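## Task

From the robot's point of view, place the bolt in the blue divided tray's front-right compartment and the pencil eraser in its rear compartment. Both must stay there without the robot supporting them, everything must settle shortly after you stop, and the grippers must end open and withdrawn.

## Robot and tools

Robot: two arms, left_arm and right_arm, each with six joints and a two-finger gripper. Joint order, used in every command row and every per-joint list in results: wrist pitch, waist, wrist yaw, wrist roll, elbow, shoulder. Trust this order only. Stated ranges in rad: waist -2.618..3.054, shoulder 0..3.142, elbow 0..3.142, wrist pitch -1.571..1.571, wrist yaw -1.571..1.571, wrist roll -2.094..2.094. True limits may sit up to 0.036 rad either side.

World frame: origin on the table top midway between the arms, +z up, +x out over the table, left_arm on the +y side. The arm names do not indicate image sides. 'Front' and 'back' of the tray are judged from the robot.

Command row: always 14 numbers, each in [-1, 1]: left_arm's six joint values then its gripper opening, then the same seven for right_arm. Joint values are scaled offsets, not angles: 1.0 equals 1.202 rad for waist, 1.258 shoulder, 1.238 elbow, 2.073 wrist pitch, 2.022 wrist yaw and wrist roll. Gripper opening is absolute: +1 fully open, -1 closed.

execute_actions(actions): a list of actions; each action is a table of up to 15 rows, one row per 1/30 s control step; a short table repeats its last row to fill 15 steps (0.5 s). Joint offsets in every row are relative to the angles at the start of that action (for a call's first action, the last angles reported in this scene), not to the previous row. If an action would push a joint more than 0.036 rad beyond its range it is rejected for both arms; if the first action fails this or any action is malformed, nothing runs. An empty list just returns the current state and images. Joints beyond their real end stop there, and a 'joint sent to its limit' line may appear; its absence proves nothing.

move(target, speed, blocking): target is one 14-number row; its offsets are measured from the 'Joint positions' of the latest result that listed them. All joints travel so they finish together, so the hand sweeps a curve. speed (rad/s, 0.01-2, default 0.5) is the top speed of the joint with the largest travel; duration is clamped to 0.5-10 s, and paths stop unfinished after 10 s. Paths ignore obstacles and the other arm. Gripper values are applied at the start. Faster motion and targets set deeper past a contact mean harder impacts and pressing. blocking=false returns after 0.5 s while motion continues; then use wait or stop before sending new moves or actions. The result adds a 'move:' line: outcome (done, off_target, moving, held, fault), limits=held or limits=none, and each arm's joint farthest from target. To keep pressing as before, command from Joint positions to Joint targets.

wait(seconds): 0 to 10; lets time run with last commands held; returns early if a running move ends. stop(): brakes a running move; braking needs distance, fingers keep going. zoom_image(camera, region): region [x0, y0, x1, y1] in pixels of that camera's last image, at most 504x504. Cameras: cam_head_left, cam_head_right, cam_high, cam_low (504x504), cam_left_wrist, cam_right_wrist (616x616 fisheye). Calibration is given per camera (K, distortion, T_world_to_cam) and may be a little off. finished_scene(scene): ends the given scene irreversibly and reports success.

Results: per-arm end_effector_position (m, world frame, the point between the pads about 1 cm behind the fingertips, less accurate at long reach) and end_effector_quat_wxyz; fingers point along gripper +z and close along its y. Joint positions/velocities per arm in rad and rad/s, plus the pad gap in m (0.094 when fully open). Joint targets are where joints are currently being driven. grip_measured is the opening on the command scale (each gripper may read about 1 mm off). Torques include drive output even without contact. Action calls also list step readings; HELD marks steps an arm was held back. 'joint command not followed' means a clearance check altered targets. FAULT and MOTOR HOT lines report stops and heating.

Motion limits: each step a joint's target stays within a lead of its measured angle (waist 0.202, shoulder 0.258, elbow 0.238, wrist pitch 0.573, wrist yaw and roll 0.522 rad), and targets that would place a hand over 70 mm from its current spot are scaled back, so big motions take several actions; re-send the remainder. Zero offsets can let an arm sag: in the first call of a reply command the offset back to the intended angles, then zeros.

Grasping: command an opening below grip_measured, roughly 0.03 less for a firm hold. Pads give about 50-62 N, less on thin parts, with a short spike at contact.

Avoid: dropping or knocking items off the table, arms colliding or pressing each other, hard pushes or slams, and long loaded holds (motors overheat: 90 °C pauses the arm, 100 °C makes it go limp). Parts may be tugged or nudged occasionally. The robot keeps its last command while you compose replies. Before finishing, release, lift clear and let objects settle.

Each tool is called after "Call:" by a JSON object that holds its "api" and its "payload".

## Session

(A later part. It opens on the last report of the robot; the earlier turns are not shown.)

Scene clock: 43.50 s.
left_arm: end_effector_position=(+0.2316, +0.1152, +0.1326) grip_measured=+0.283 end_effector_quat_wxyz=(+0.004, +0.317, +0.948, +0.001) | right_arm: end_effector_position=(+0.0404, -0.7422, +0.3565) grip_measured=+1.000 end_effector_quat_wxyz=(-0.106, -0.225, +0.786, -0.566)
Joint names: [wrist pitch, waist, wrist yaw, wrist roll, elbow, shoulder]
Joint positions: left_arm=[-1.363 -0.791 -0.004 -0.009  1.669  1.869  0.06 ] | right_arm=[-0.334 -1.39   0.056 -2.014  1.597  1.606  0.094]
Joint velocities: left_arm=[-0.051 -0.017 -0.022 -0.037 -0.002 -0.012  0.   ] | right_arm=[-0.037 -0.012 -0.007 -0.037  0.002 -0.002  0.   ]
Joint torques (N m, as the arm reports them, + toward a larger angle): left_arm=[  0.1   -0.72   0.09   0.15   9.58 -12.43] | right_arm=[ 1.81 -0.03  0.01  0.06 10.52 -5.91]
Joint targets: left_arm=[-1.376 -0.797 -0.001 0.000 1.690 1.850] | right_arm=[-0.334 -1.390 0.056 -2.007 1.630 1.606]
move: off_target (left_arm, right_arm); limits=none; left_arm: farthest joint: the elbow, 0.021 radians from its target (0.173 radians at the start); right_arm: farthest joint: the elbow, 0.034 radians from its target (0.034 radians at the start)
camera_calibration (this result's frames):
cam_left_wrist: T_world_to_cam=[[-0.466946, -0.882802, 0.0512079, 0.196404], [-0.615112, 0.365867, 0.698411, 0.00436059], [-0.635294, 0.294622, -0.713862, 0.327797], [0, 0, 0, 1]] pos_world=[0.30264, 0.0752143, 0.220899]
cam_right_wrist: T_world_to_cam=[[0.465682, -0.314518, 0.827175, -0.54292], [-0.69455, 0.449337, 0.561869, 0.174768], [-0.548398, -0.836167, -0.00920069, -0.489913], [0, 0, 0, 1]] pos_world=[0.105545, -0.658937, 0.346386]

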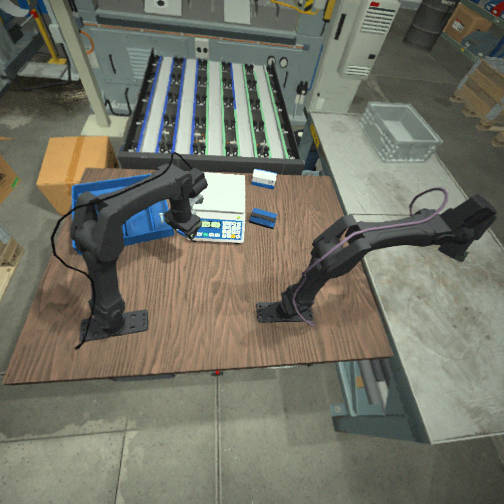

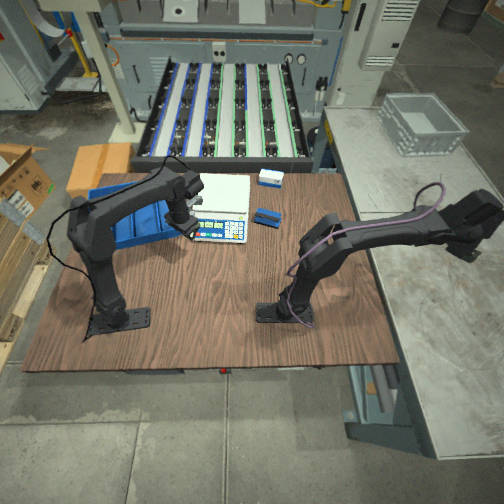

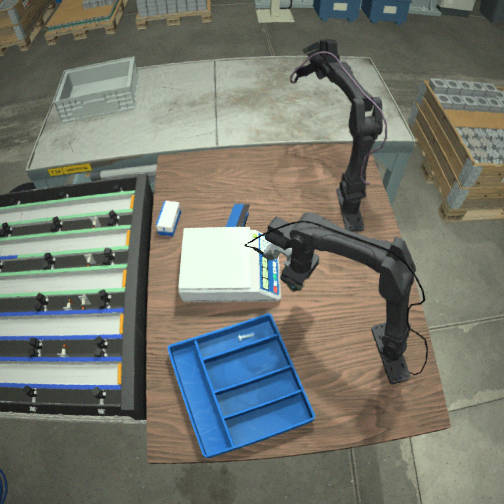

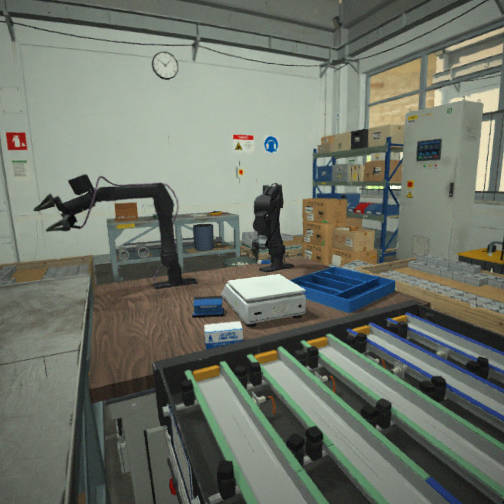

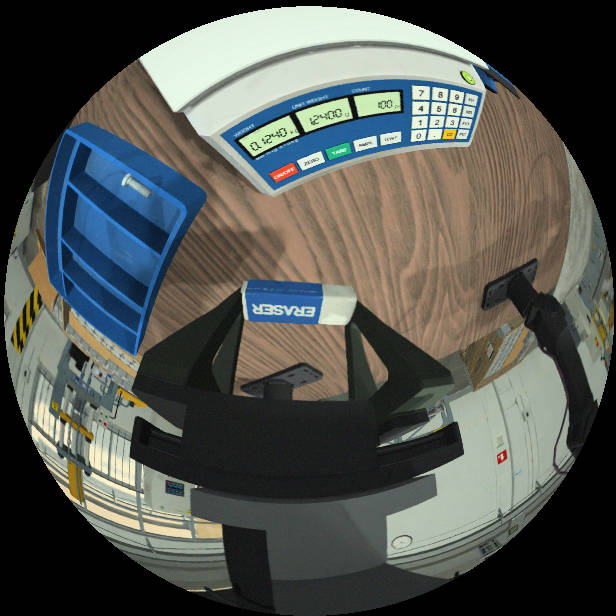

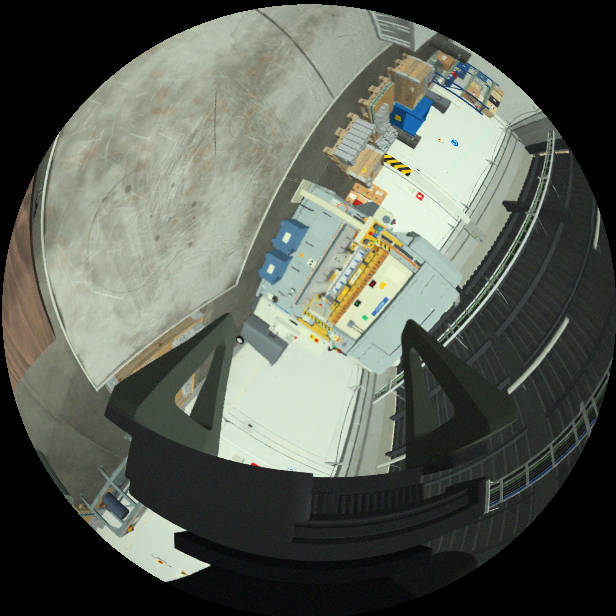

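Call:
{"api": "move", "payload": {"target": [0.267, 0.745, 0.002, 0.01, 0.372, 0.379, 0.255, 0, 0, 0, 0.003, 0.027, 0, 1], "speed": 0.9}}

Scene clock: 45.50 s.
left_arm: end_effector_position=(+0.5125, +0.4679, +0.0927) grip_measured=+0.283 end_effector_quat_wxyz=(+0.253, -0.116, +0.960, +0.034) | right_arm: end_effector_position=(+0.0404, -0.7422, +0.3565) grip_measured=+1.000 end_effector_quat_wxyz=(-0.106, -0.225, +0.786, -0.566)
Joint names: [wrist pitch, waist, wrist yaw, wrist roll, elbow, shoulder]
Joint positions: left_arm=[-0.817  0.105 -0.005  0.003  2.1    2.338  0.06 ] | right_arm=[-0.334 -1.39   0.056 -2.015  1.597  1.606  0.094]
Joint velocities: left_arm=[ 0.081  0.007 -0.022  0.037 -0.007 -0.007 -0.   ] | right_arm=[-0.037 -0.007 -0.066 -0.11  -0.007  0.007  0.   ]
Joint torques (N m, as the arm reports them, + toward a larger angle): left_arm=[  1.13  -0.1    0.05   0.12  11.56 -15.34] | right_arm=[ 1.81 -0.01  0.01  0.07 10.52 -5.9 ]
Joint targets: left_arm=[-0.810 0.104 -0.000 0.012 2.130 2.346] | right_arm=[-0.334 -1.390 0.056 -2.008 1.630 1.606]
move: off_target (left_arm, right_arm); limits=none; left_arm: farthest joint: the elbow, 0.030 radians from its target (0.461 radians at the start); right_arm: farthest joint: the elbow, 0.034 radians from its target (0.034 radians at the start)
camera_calibration (this result's frames):
cam_left_wrist: T_world_to_cam=[[0.344513, -0.931169, 0.119311, 0.241393], [-0.91514, -0.304771, 0.263883, 0.583781], [-0.209357, -0.200097, -0.957147, 0.409574], [0, 0, 0, 1]] pos_world=[0.536825, 0.484652, 0.209172]
cam_right_wrist: T_world_to_cam=[[0.466354, -0.314343, 0.826863, -0.542706], [-0.694263, 0.449196, 0.562336, 0.174486], [-0.54819, -0.836308, -0.00875222, -0.490186], [0, 0, 0, 1]] pos_world=[0.105517, -0.658921, 0.346333]

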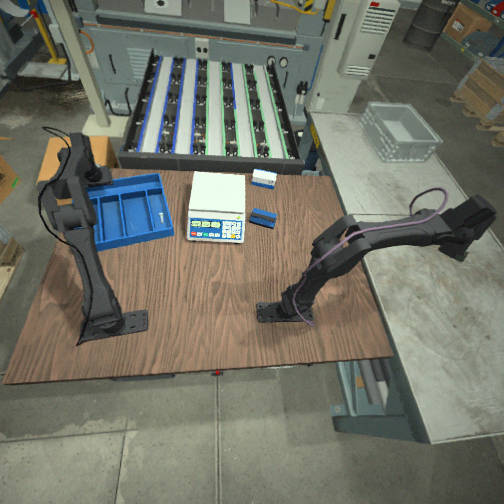

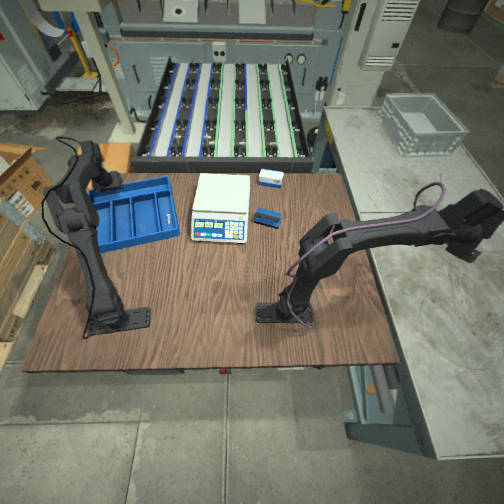

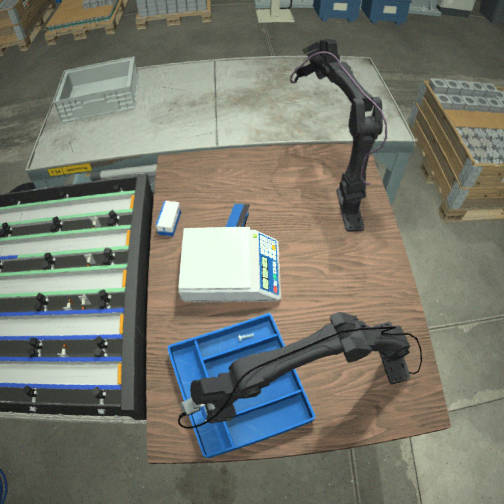

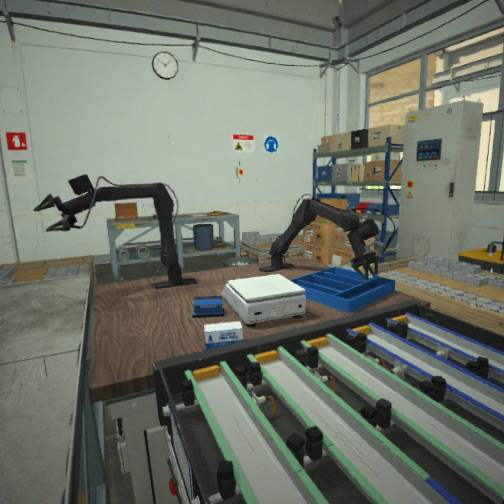

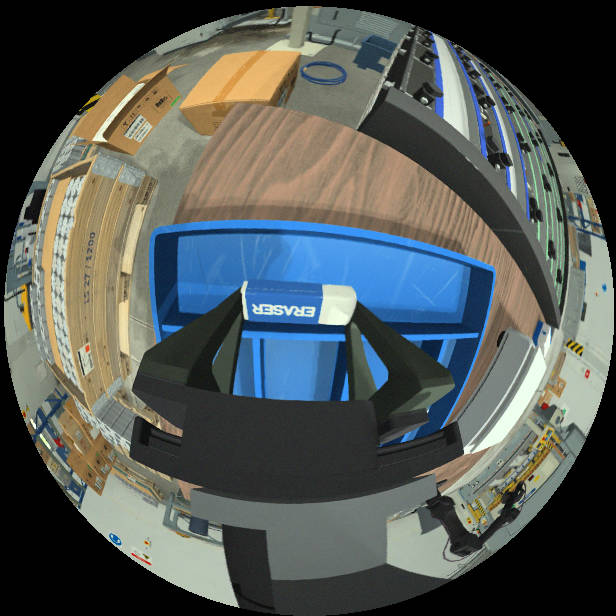

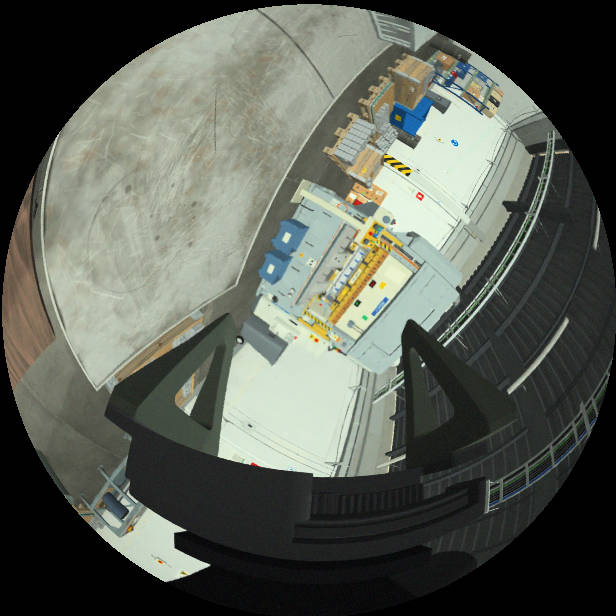

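Call:
{"api": "execute_actions", "payload": {"actions": []}}

Scene clock: 45.87 s.
left_arm: end_effector_position=(+0.5125, +0.4679, +0.0927) grip_measured=+0.283 end_effector_quat_wxyz=(+0.253, -0.116, +0.960, +0.034) | right_arm: end_effector_position=(+0.0404, -0.7422, +0.3565) grip_measured=+1.000 end_effector_quat_wxyz=(-0.106, -0.225, +0.786, -0.566)
Joint names: [wrist pitch, waist, wrist yaw, wrist roll, elbow, shoulder]
Joint positions: left_arm=[-0.817  0.105 -0.005  0.003  2.1    2.338  0.06 ] | right_arm=[-0.334 -1.39   0.056 -2.015  1.597  1.606  0.094]
Joint velocities: left_arm=[ 0.066 -0.022 -0.022 -0.037  0.017  0.012 -0.   ] | right_arm=[-0.007  0.007  0.037 -0.037 -0.007  0.007  0.   ]
Joint torques (N m, as the arm reports them, + toward a larger angle): left_arm=[  1.15  -0.15   0.12   0.17  11.3  -15.24] | right_arm=[ 1.81 -0.05  0.    0.06 10.53 -5.93]
Joint targets: left_arm=[-0.810 0.104 -0.000 0.012 2.130 2.346] | right_arm=[-0.334 -1.390 0.056 -2.008 1.630 1.606]
camera_calibration (this result's frames):
cam_left_wrist: T_world_to_cam=[[0.344513, -0.931169, 0.119311, 0.241393], [-0.91514, -0.304771, 0.263883, 0.583781], [-0.209357, -0.200097, -0.957147, 0.409574], [0, 0, 0, 1]] pos_world=[0.536825, 0.484652, 0.209172]
cam_right_wrist: T_world_to_cam=[[0.466354, -0.314343, 0.826863, -0.542706], [-0.694263, 0.449196, 0.562336, 0.174486], [-0.54819, -0.836308, -0.00875222, -0.490186], [0, 0, 0, 1]] pos_world=[0.105517, -0.658921, 0.346333]

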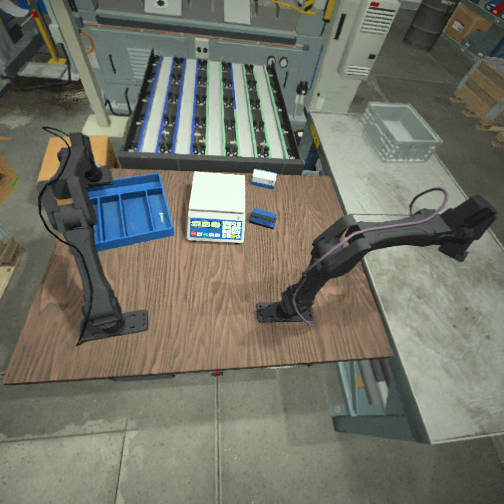

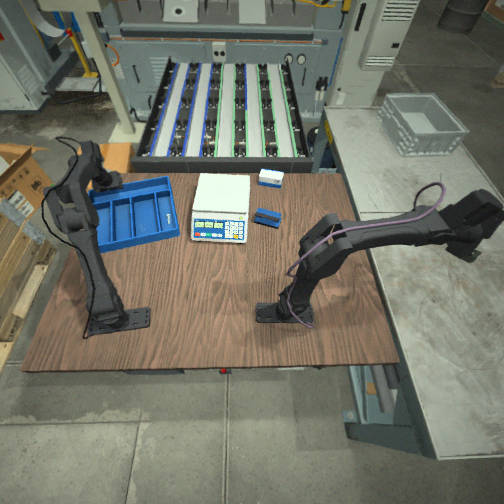

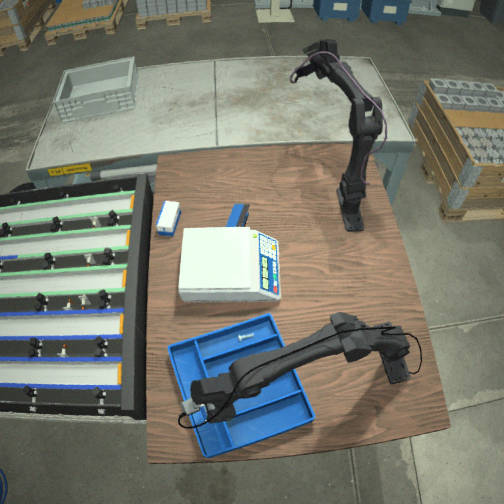

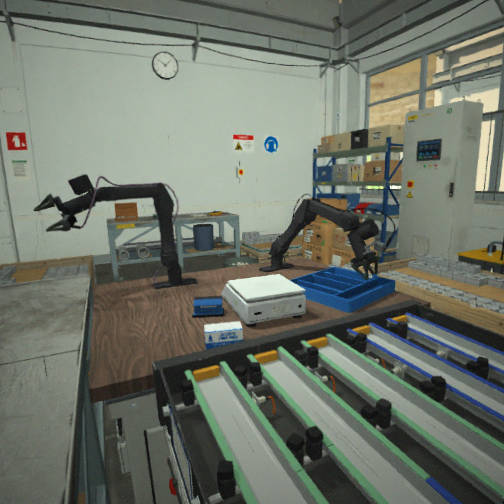

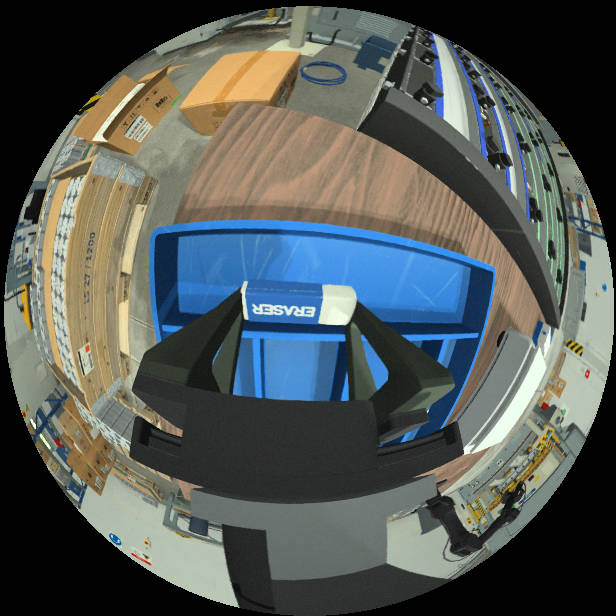

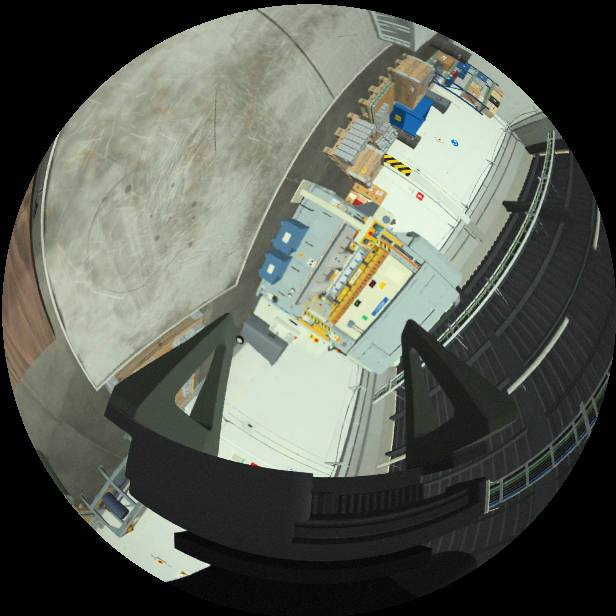

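Call:
{"api": "move", "payload": {"target": [0.006,0,0.002,0.002,0.065,0.124,0.255, 0,0,0,0.003,0.027,0,1], "speed": 0.25}}

Scene clock: 47.20 s.
left_arm: end_effector_position=(+0.5203, +0.4697, +0.0345) grip_measured=+0.283 end_effector_quat_wxyz=(+0.217, -0.117, +0.969, +0.029) | right_arm: end_effector_position=(+0.0404, -0.7422, +0.3565) grip_measured=+1.000 end_effector_quat_wxyz=(-0.106, -0.225, +0.786, -0.566)
Joint names: [wrist pitch, waist, wrist yaw, wrist roll, elbow, shoulder]
Joint positions: left_arm=[-0.802  0.105 -0.005  0.003  2.154  2.48   0.06 ] | right_arm=[-0.334 -1.39   0.056 -2.015  1.597  1.606  0.094]
Joint velocities: left_arm=[-0.081  0.027 -0.022  0.095  0.012  0.002  0.001] | right_arm=[-0.037  0.017 -0.022 -0.007 -0.022 -0.007  0.   ]
Joint torques (N m, as the arm reports them, + toward a larger angle): left_arm=[  0.91  -0.02   0.12   0.07  10.88 -15.49] | right_arm=[ 1.81 -0.02  0.01  0.07 10.5  -5.9 ]
Joint targets: left_arm=[-0.804 0.105 -0.001 0.007 2.180 2.495] | right_arm=[-0.334 -1.390 0.056 -2.009 1.630 1.606]
move: off_target (left_arm, right_arm); limits=none; left_arm: farthest joint: the elbow, 0.026 radians from its target (0.081 radians at the start); right_arm: farthest joint: the elbow, 0.034 radians from its target (0.034 radians at the start)
camera_calibration (this result's frames):
cam_left_wrist: T_world_to_cam=[[0.352498, -0.92918, 0.111218, 0.242565], [-0.894088, -0.299302, 0.333203, 0.590919], [-0.276318, -0.216892, -0.936272, 0.397897], [0, 0, 0, 1]] pos_world=[0.552776, 0.488551, 0.148667]
cam_right_wrist: T_world_to_cam=[[0.46669, -0.314255, 0.826707, -0.542599], [-0.69412, 0.449126, 0.562569, 0.174345], [-0.548086, -0.836379, -0.00852803, -0.490323], [0, 0, 0, 1]] pos_world=[0.105503, -0.658913, 0.346307]

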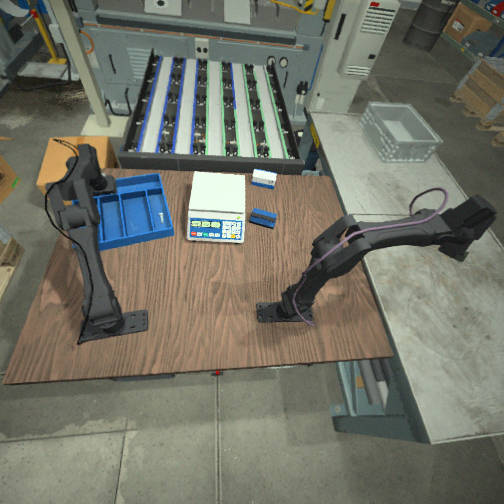

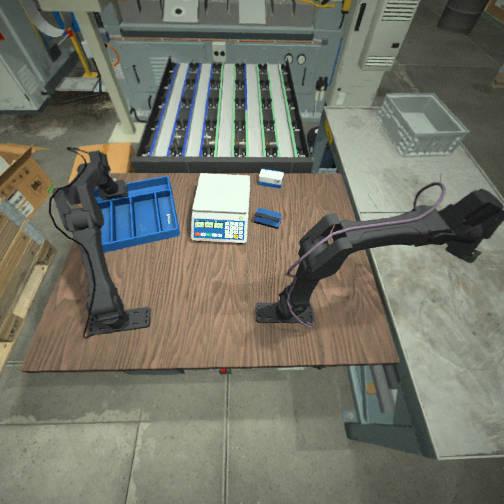

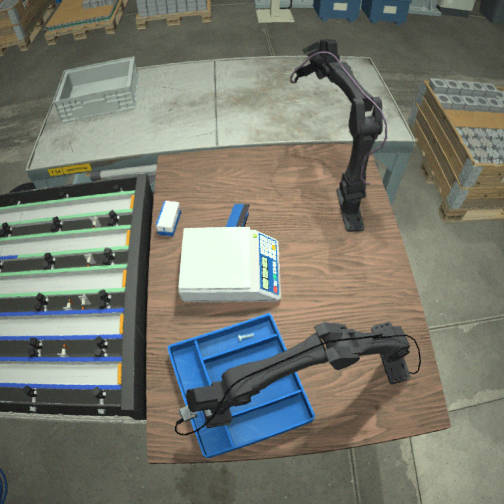

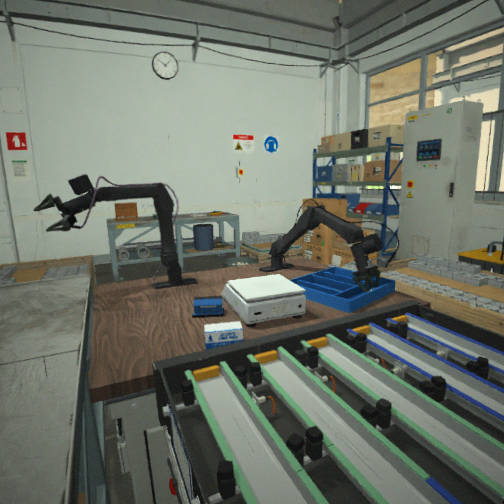

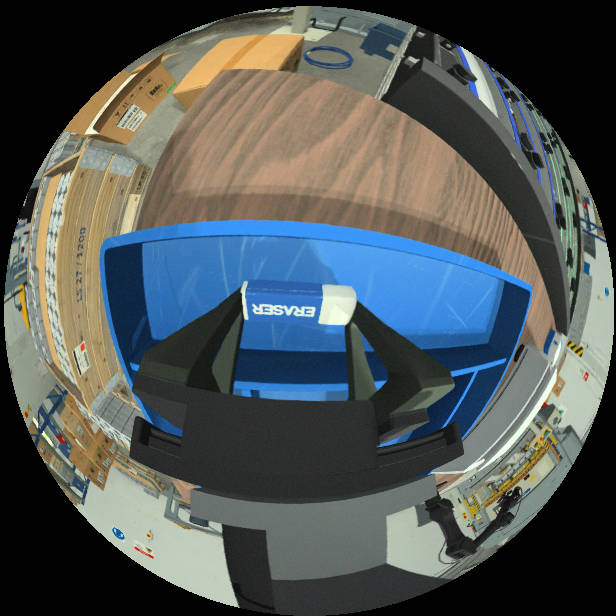

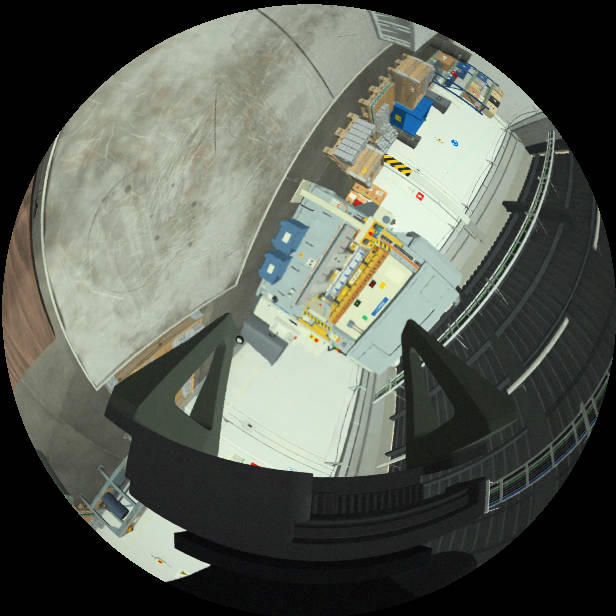

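Call:
{"api": "execute_actions", "payload": {"actions": [[[0,0,0.002,0.002,0.021,0.022,0.255, 0,0,0,0.003,0.027,0,1]],[[0,0,0,0,0.021,0.012,0.255, 0,0,0,0.003,0.027,0,1],[0,0,0,0,0.021,0.012,0.255, 0,0,0,0.003,0.027,0,1],[0,0,0,0,0.021,0.012,0.255, 0,0,0,0.003,0.027,0,1],[0,0,0,0,0.021,0.012,0.4, 0,0,0,0.003,0.027,0,1],[0,0,0,0,0.021,0.012,0.5, 0,0,0,0.003,0.027,0,1],[0,0,0,0,0.021,0.012,0.65, 0,0,0,0.003,0.027,0,1]]]}}

Scene clock: 48.37 s.
left_arm: end_effector_position=(+0.5226, +0.4703, +0.0328) grip_measured=+0.648 end_effector_quat_wxyz=(+0.221, -0.117, +0.968, +0.030) | right_arm: end_effector_position=(+0.0404, -0.7422, +0.3565) grip_measured=+1.000 end_effector_quat_wxyz=(-0.106, -0.225, +0.786, -0.566)
Joint names: [wrist pitch, waist, wrist yaw, wrist roll, elbow, shoulder]
Joint positions: left_arm=[-0.79   0.105 -0.005  0.003  2.154  2.486  0.077] | right_arm=[-0.334 -1.39   0.056 -2.015  1.597  1.606  0.094]
Joint velocities: left_arm=[-0.022  0.007  0.022 -0.007 -0.002  0.037  0.001] | right_arm=[ 0.007 -0.017 -0.081 -0.066  0.002 -0.002  0.   ]
Joint torques (N m, as the arm reports them, + toward a larger angle): left_arm=[  0.98  -0.18   0.03   0.05  11.1  -15.46] | right_arm=[ 1.81  0.    0.01  0.06 10.52 -5.88]
Joint targets: left_arm=[-0.793 0.105 -0.005 0.003 2.180 2.501] | right_arm=[-0.334 -1.390 0.056 -2.009 1.630 1.606]
Step readings (joint positions; steps 1 to 15: 1st action; 16 to 30: 2nd action):
0: left_arm=[-0.802 0.105 -0.005 0.003 2.154 2.480] | right_arm=[-0.334 -1.390 0.056 -2.015 1.597 1.606]
1: left_arm=[-0.802 0.105 -0.005 0.003 2.154 2.480] | right_arm=[-0.334 -1.390 0.056 -2.015 1.597 1.606]
2: left_arm=[-0.802 0.105 -0.005 0.003 2.154 2.482] | right_arm=[-0.334 -1.390 0.056 -2.015 1.597 1.606]
4: left_arm=[-0.798 0.105 -0.005 0.003 2.154 2.483] | right_arm=[-0.334 -1.390 0.056 -2.015 1.597 1.606]
8: left_arm=[-0.793 0.105 -0.005 0.003 2.154 2.486] | right_arm=[-0.334 -1.390 0.056 -2.015 1.597 1.606]
15: left_arm=[-0.793 0.105 -0.005 0.003 2.154 2.486] | right_arm=[-0.334 -1.390 0.056 -2.015 1.597 1.606]
16: left_arm=[-0.792 0.105 -0.005 0.003 2.154 2.486] | right_arm=[-0.334 -1.390 0.056 -2.015 1.597 1.606]
17: left_arm=[-0.792 0.105 -0.005 0.003 2.154 2.486] | right_arm=[-0.334 -1.390 0.056 -2.015 1.597 1.606]
19: left_arm=[-0.791 0.105 -0.005 0.003 2.154 2.486] | right_arm=[-0.334 -1.390 0.056 -2.015 1.597 1.606]
23: left_arm=[-0.790 0.105 -0.005 0.003 2.154 2.486] | right_arm=[-0.334 -1.390 0.056 -2.015 1.597 1.606]
30: Joint positions above
camera_calibration (this result's frames):
cam_left_wrist: T_world_to_cam=[[0.351712, -0.929374, 0.112083, 0.242942], [-0.896409, -0.299875, 0.326383, 0.595412], [-0.269721, -0.215265, -0.938569, 0.392945], [0, 0, 0, 1]] pos_world=[0.554273, 0.48892, 0.147244]
cam_right_wrist: T_world_to_cam=[[0.46669, -0.314255, 0.826707, -0.542599], [-0.69412, 0.449126, 0.562569, 0.174345], [-0.548086, -0.836379, -0.00852803, -0.490323], [0, 0, 0, 1]] pos_world=[0.105503, -0.658913, 0.346307]

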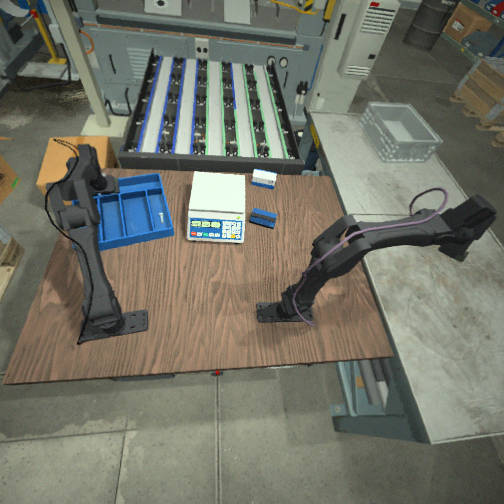

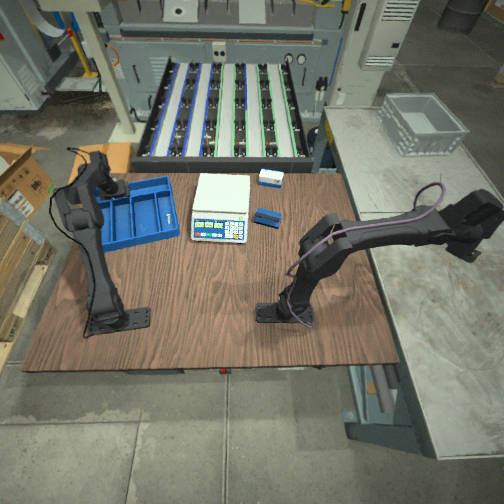

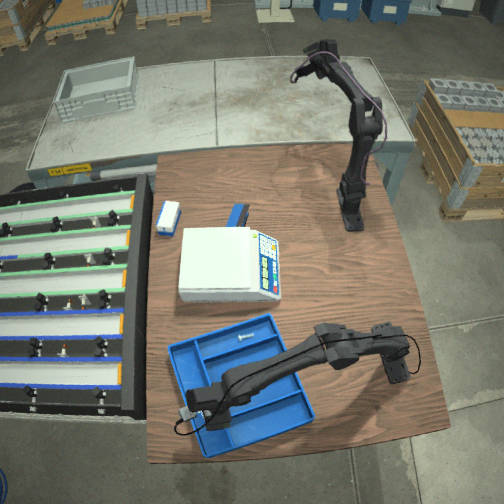

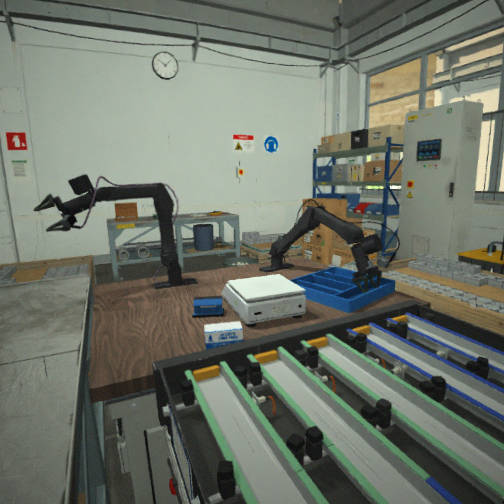

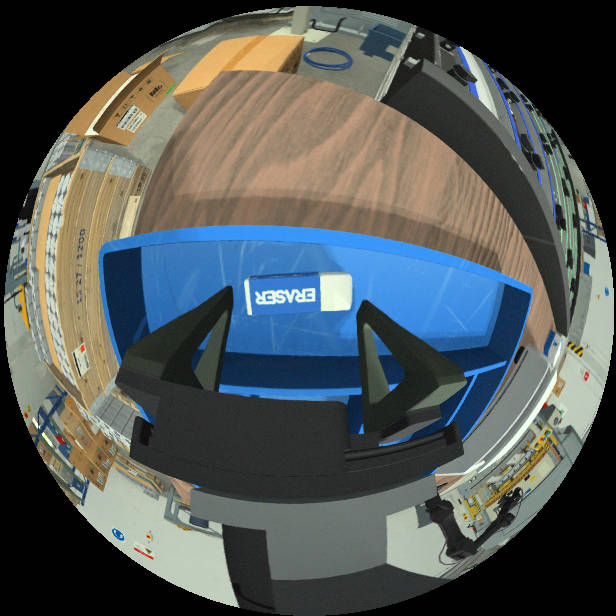

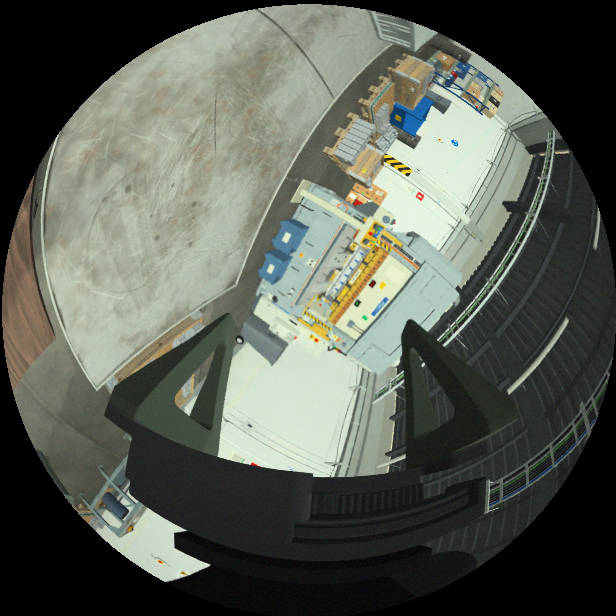

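Released in the compartment. Lift and retract.

Call:
{"api": "move", "payload": {"target": [-0.05,0,0,0,-0.2,-0.55,0.65, 0,0,0,0.003,0.027,0,1], "speed": 0.8}}

Call:
{"api": "finished_scene", "payload": {"scene": 1}}

Scene clock: 50.00 s.
left_arm: end_effector_position=(+0.4336, +0.4484, +0.2970) grip_measured=+0.648 end_effector_quat_wxyz=(+0.397, -0.110, +0.910, +0.051) | right_arm: end_effector_position=(+0.0404, -0.7422, +0.3565) grip_measured=+1.000 end_effector_quat_wxyz=(-0.106, -0.226, +0.786, -0.566)
Joint names: [wrist pitch, waist, wrist yaw, wrist roll, elbow, shoulder]
Joint positions: left_arm=[-0.872  0.105 -0.005  0.003  1.92   1.796  0.077] | right_arm=[-0.334 -1.39   0.056 -2.016  1.597  1.606  0.094]
Joint velocities: left_arm=[-0.066  0.007  0.022 -0.037 -0.017 -0.012 -0.001] | right_arm=[ 0.051 -0.022  0.037  0.022 -0.007  0.007  0.   ]
Joint torques (N m, as the arm reports them, + toward a larger angle): left_arm=[  1.31   0.2    0.03   0.03   7.4  -10.84] | right_arm=[ 1.82 -0.01  0.01  0.06 10.52 -5.9 ]
Joint targets: left_arm=[-0.893 0.105 -0.005 0.003 1.907 1.794] | right_arm=[-0.334 -1.390 0.056 -2.009 1.630 1.606]
move: off_target (left_arm, right_arm); limits=none; left_arm: farthest joint: the wrist pitch, 0.021 radians from its target (0.104 radians at the start); right_arm: farthest joint: the elbow, 0.034 radians from its target (0.034 radians at the start)
camera_calibration (this result's frames):
cam_left_wrist: T_world_to_cam=[[0.304051, -0.94113, 0.147741, 0.239576], [-0.94897, -0.312839, -0.0398477, 0.56022], [0.083721, -0.128086, -0.988223, 0.434577], [0, 0, 0, 1]] pos_world=[0.422405, 0.456394, 0.416387]
cam_right_wrist: T_world_to_cam=[[0.467362, -0.31408, 0.826394, -0.542384], [-0.693832, 0.448986, 0.563035, 0.174063], [-0.547877, -0.83652, -0.00807977, -0.490596], [0, 0, 0, 1]] pos_world=[0.105474, -0.658897, 0.346255]

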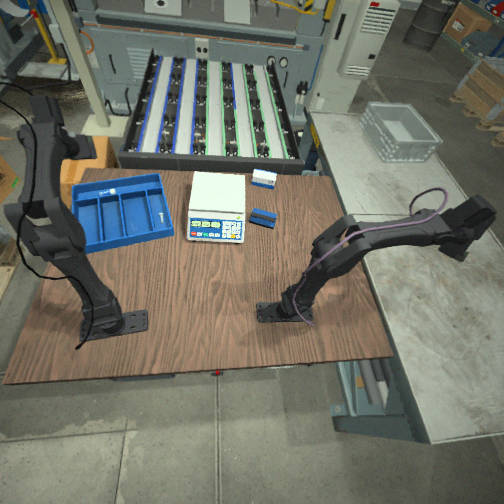

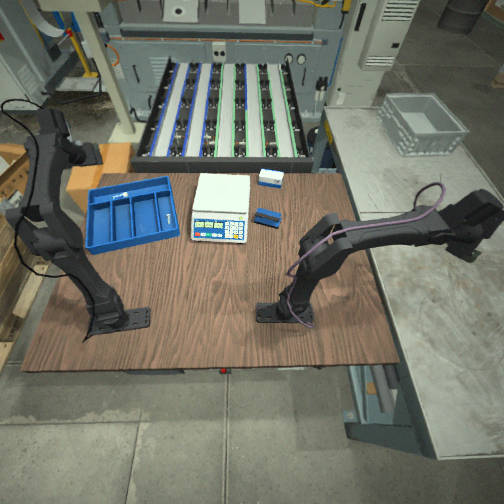

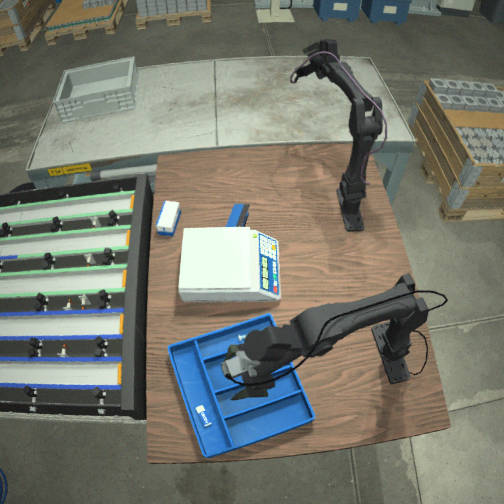

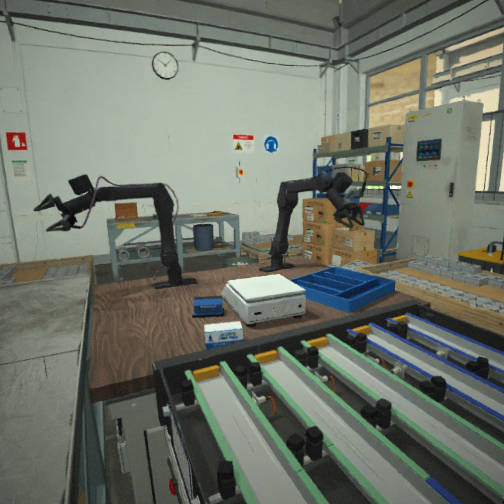

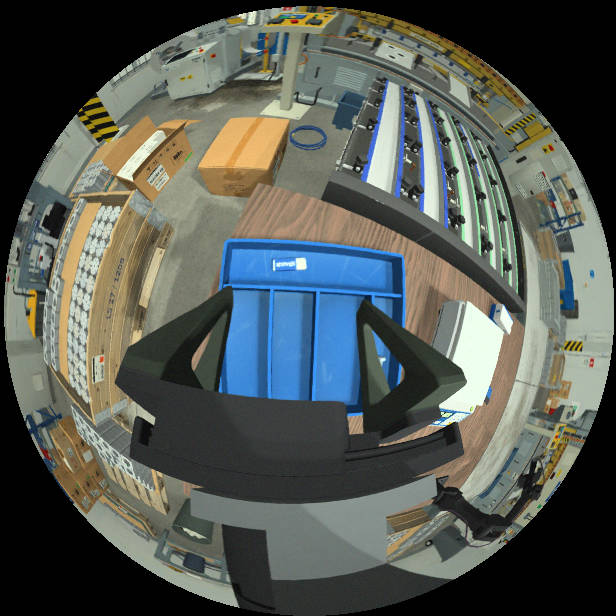

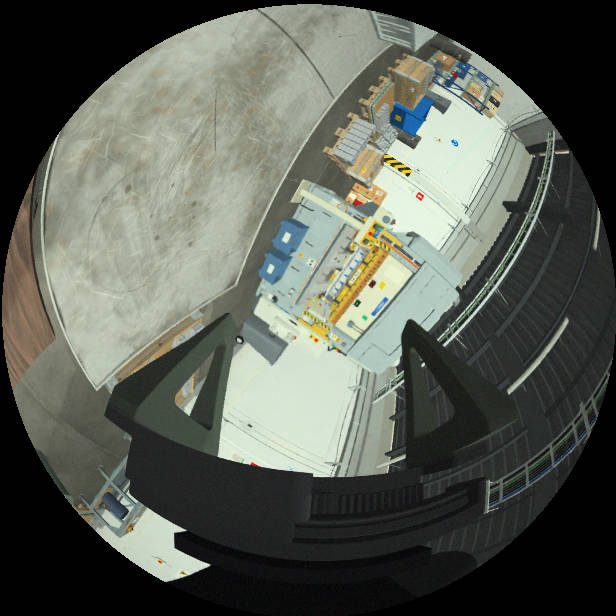

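The scene is finished: the task was done.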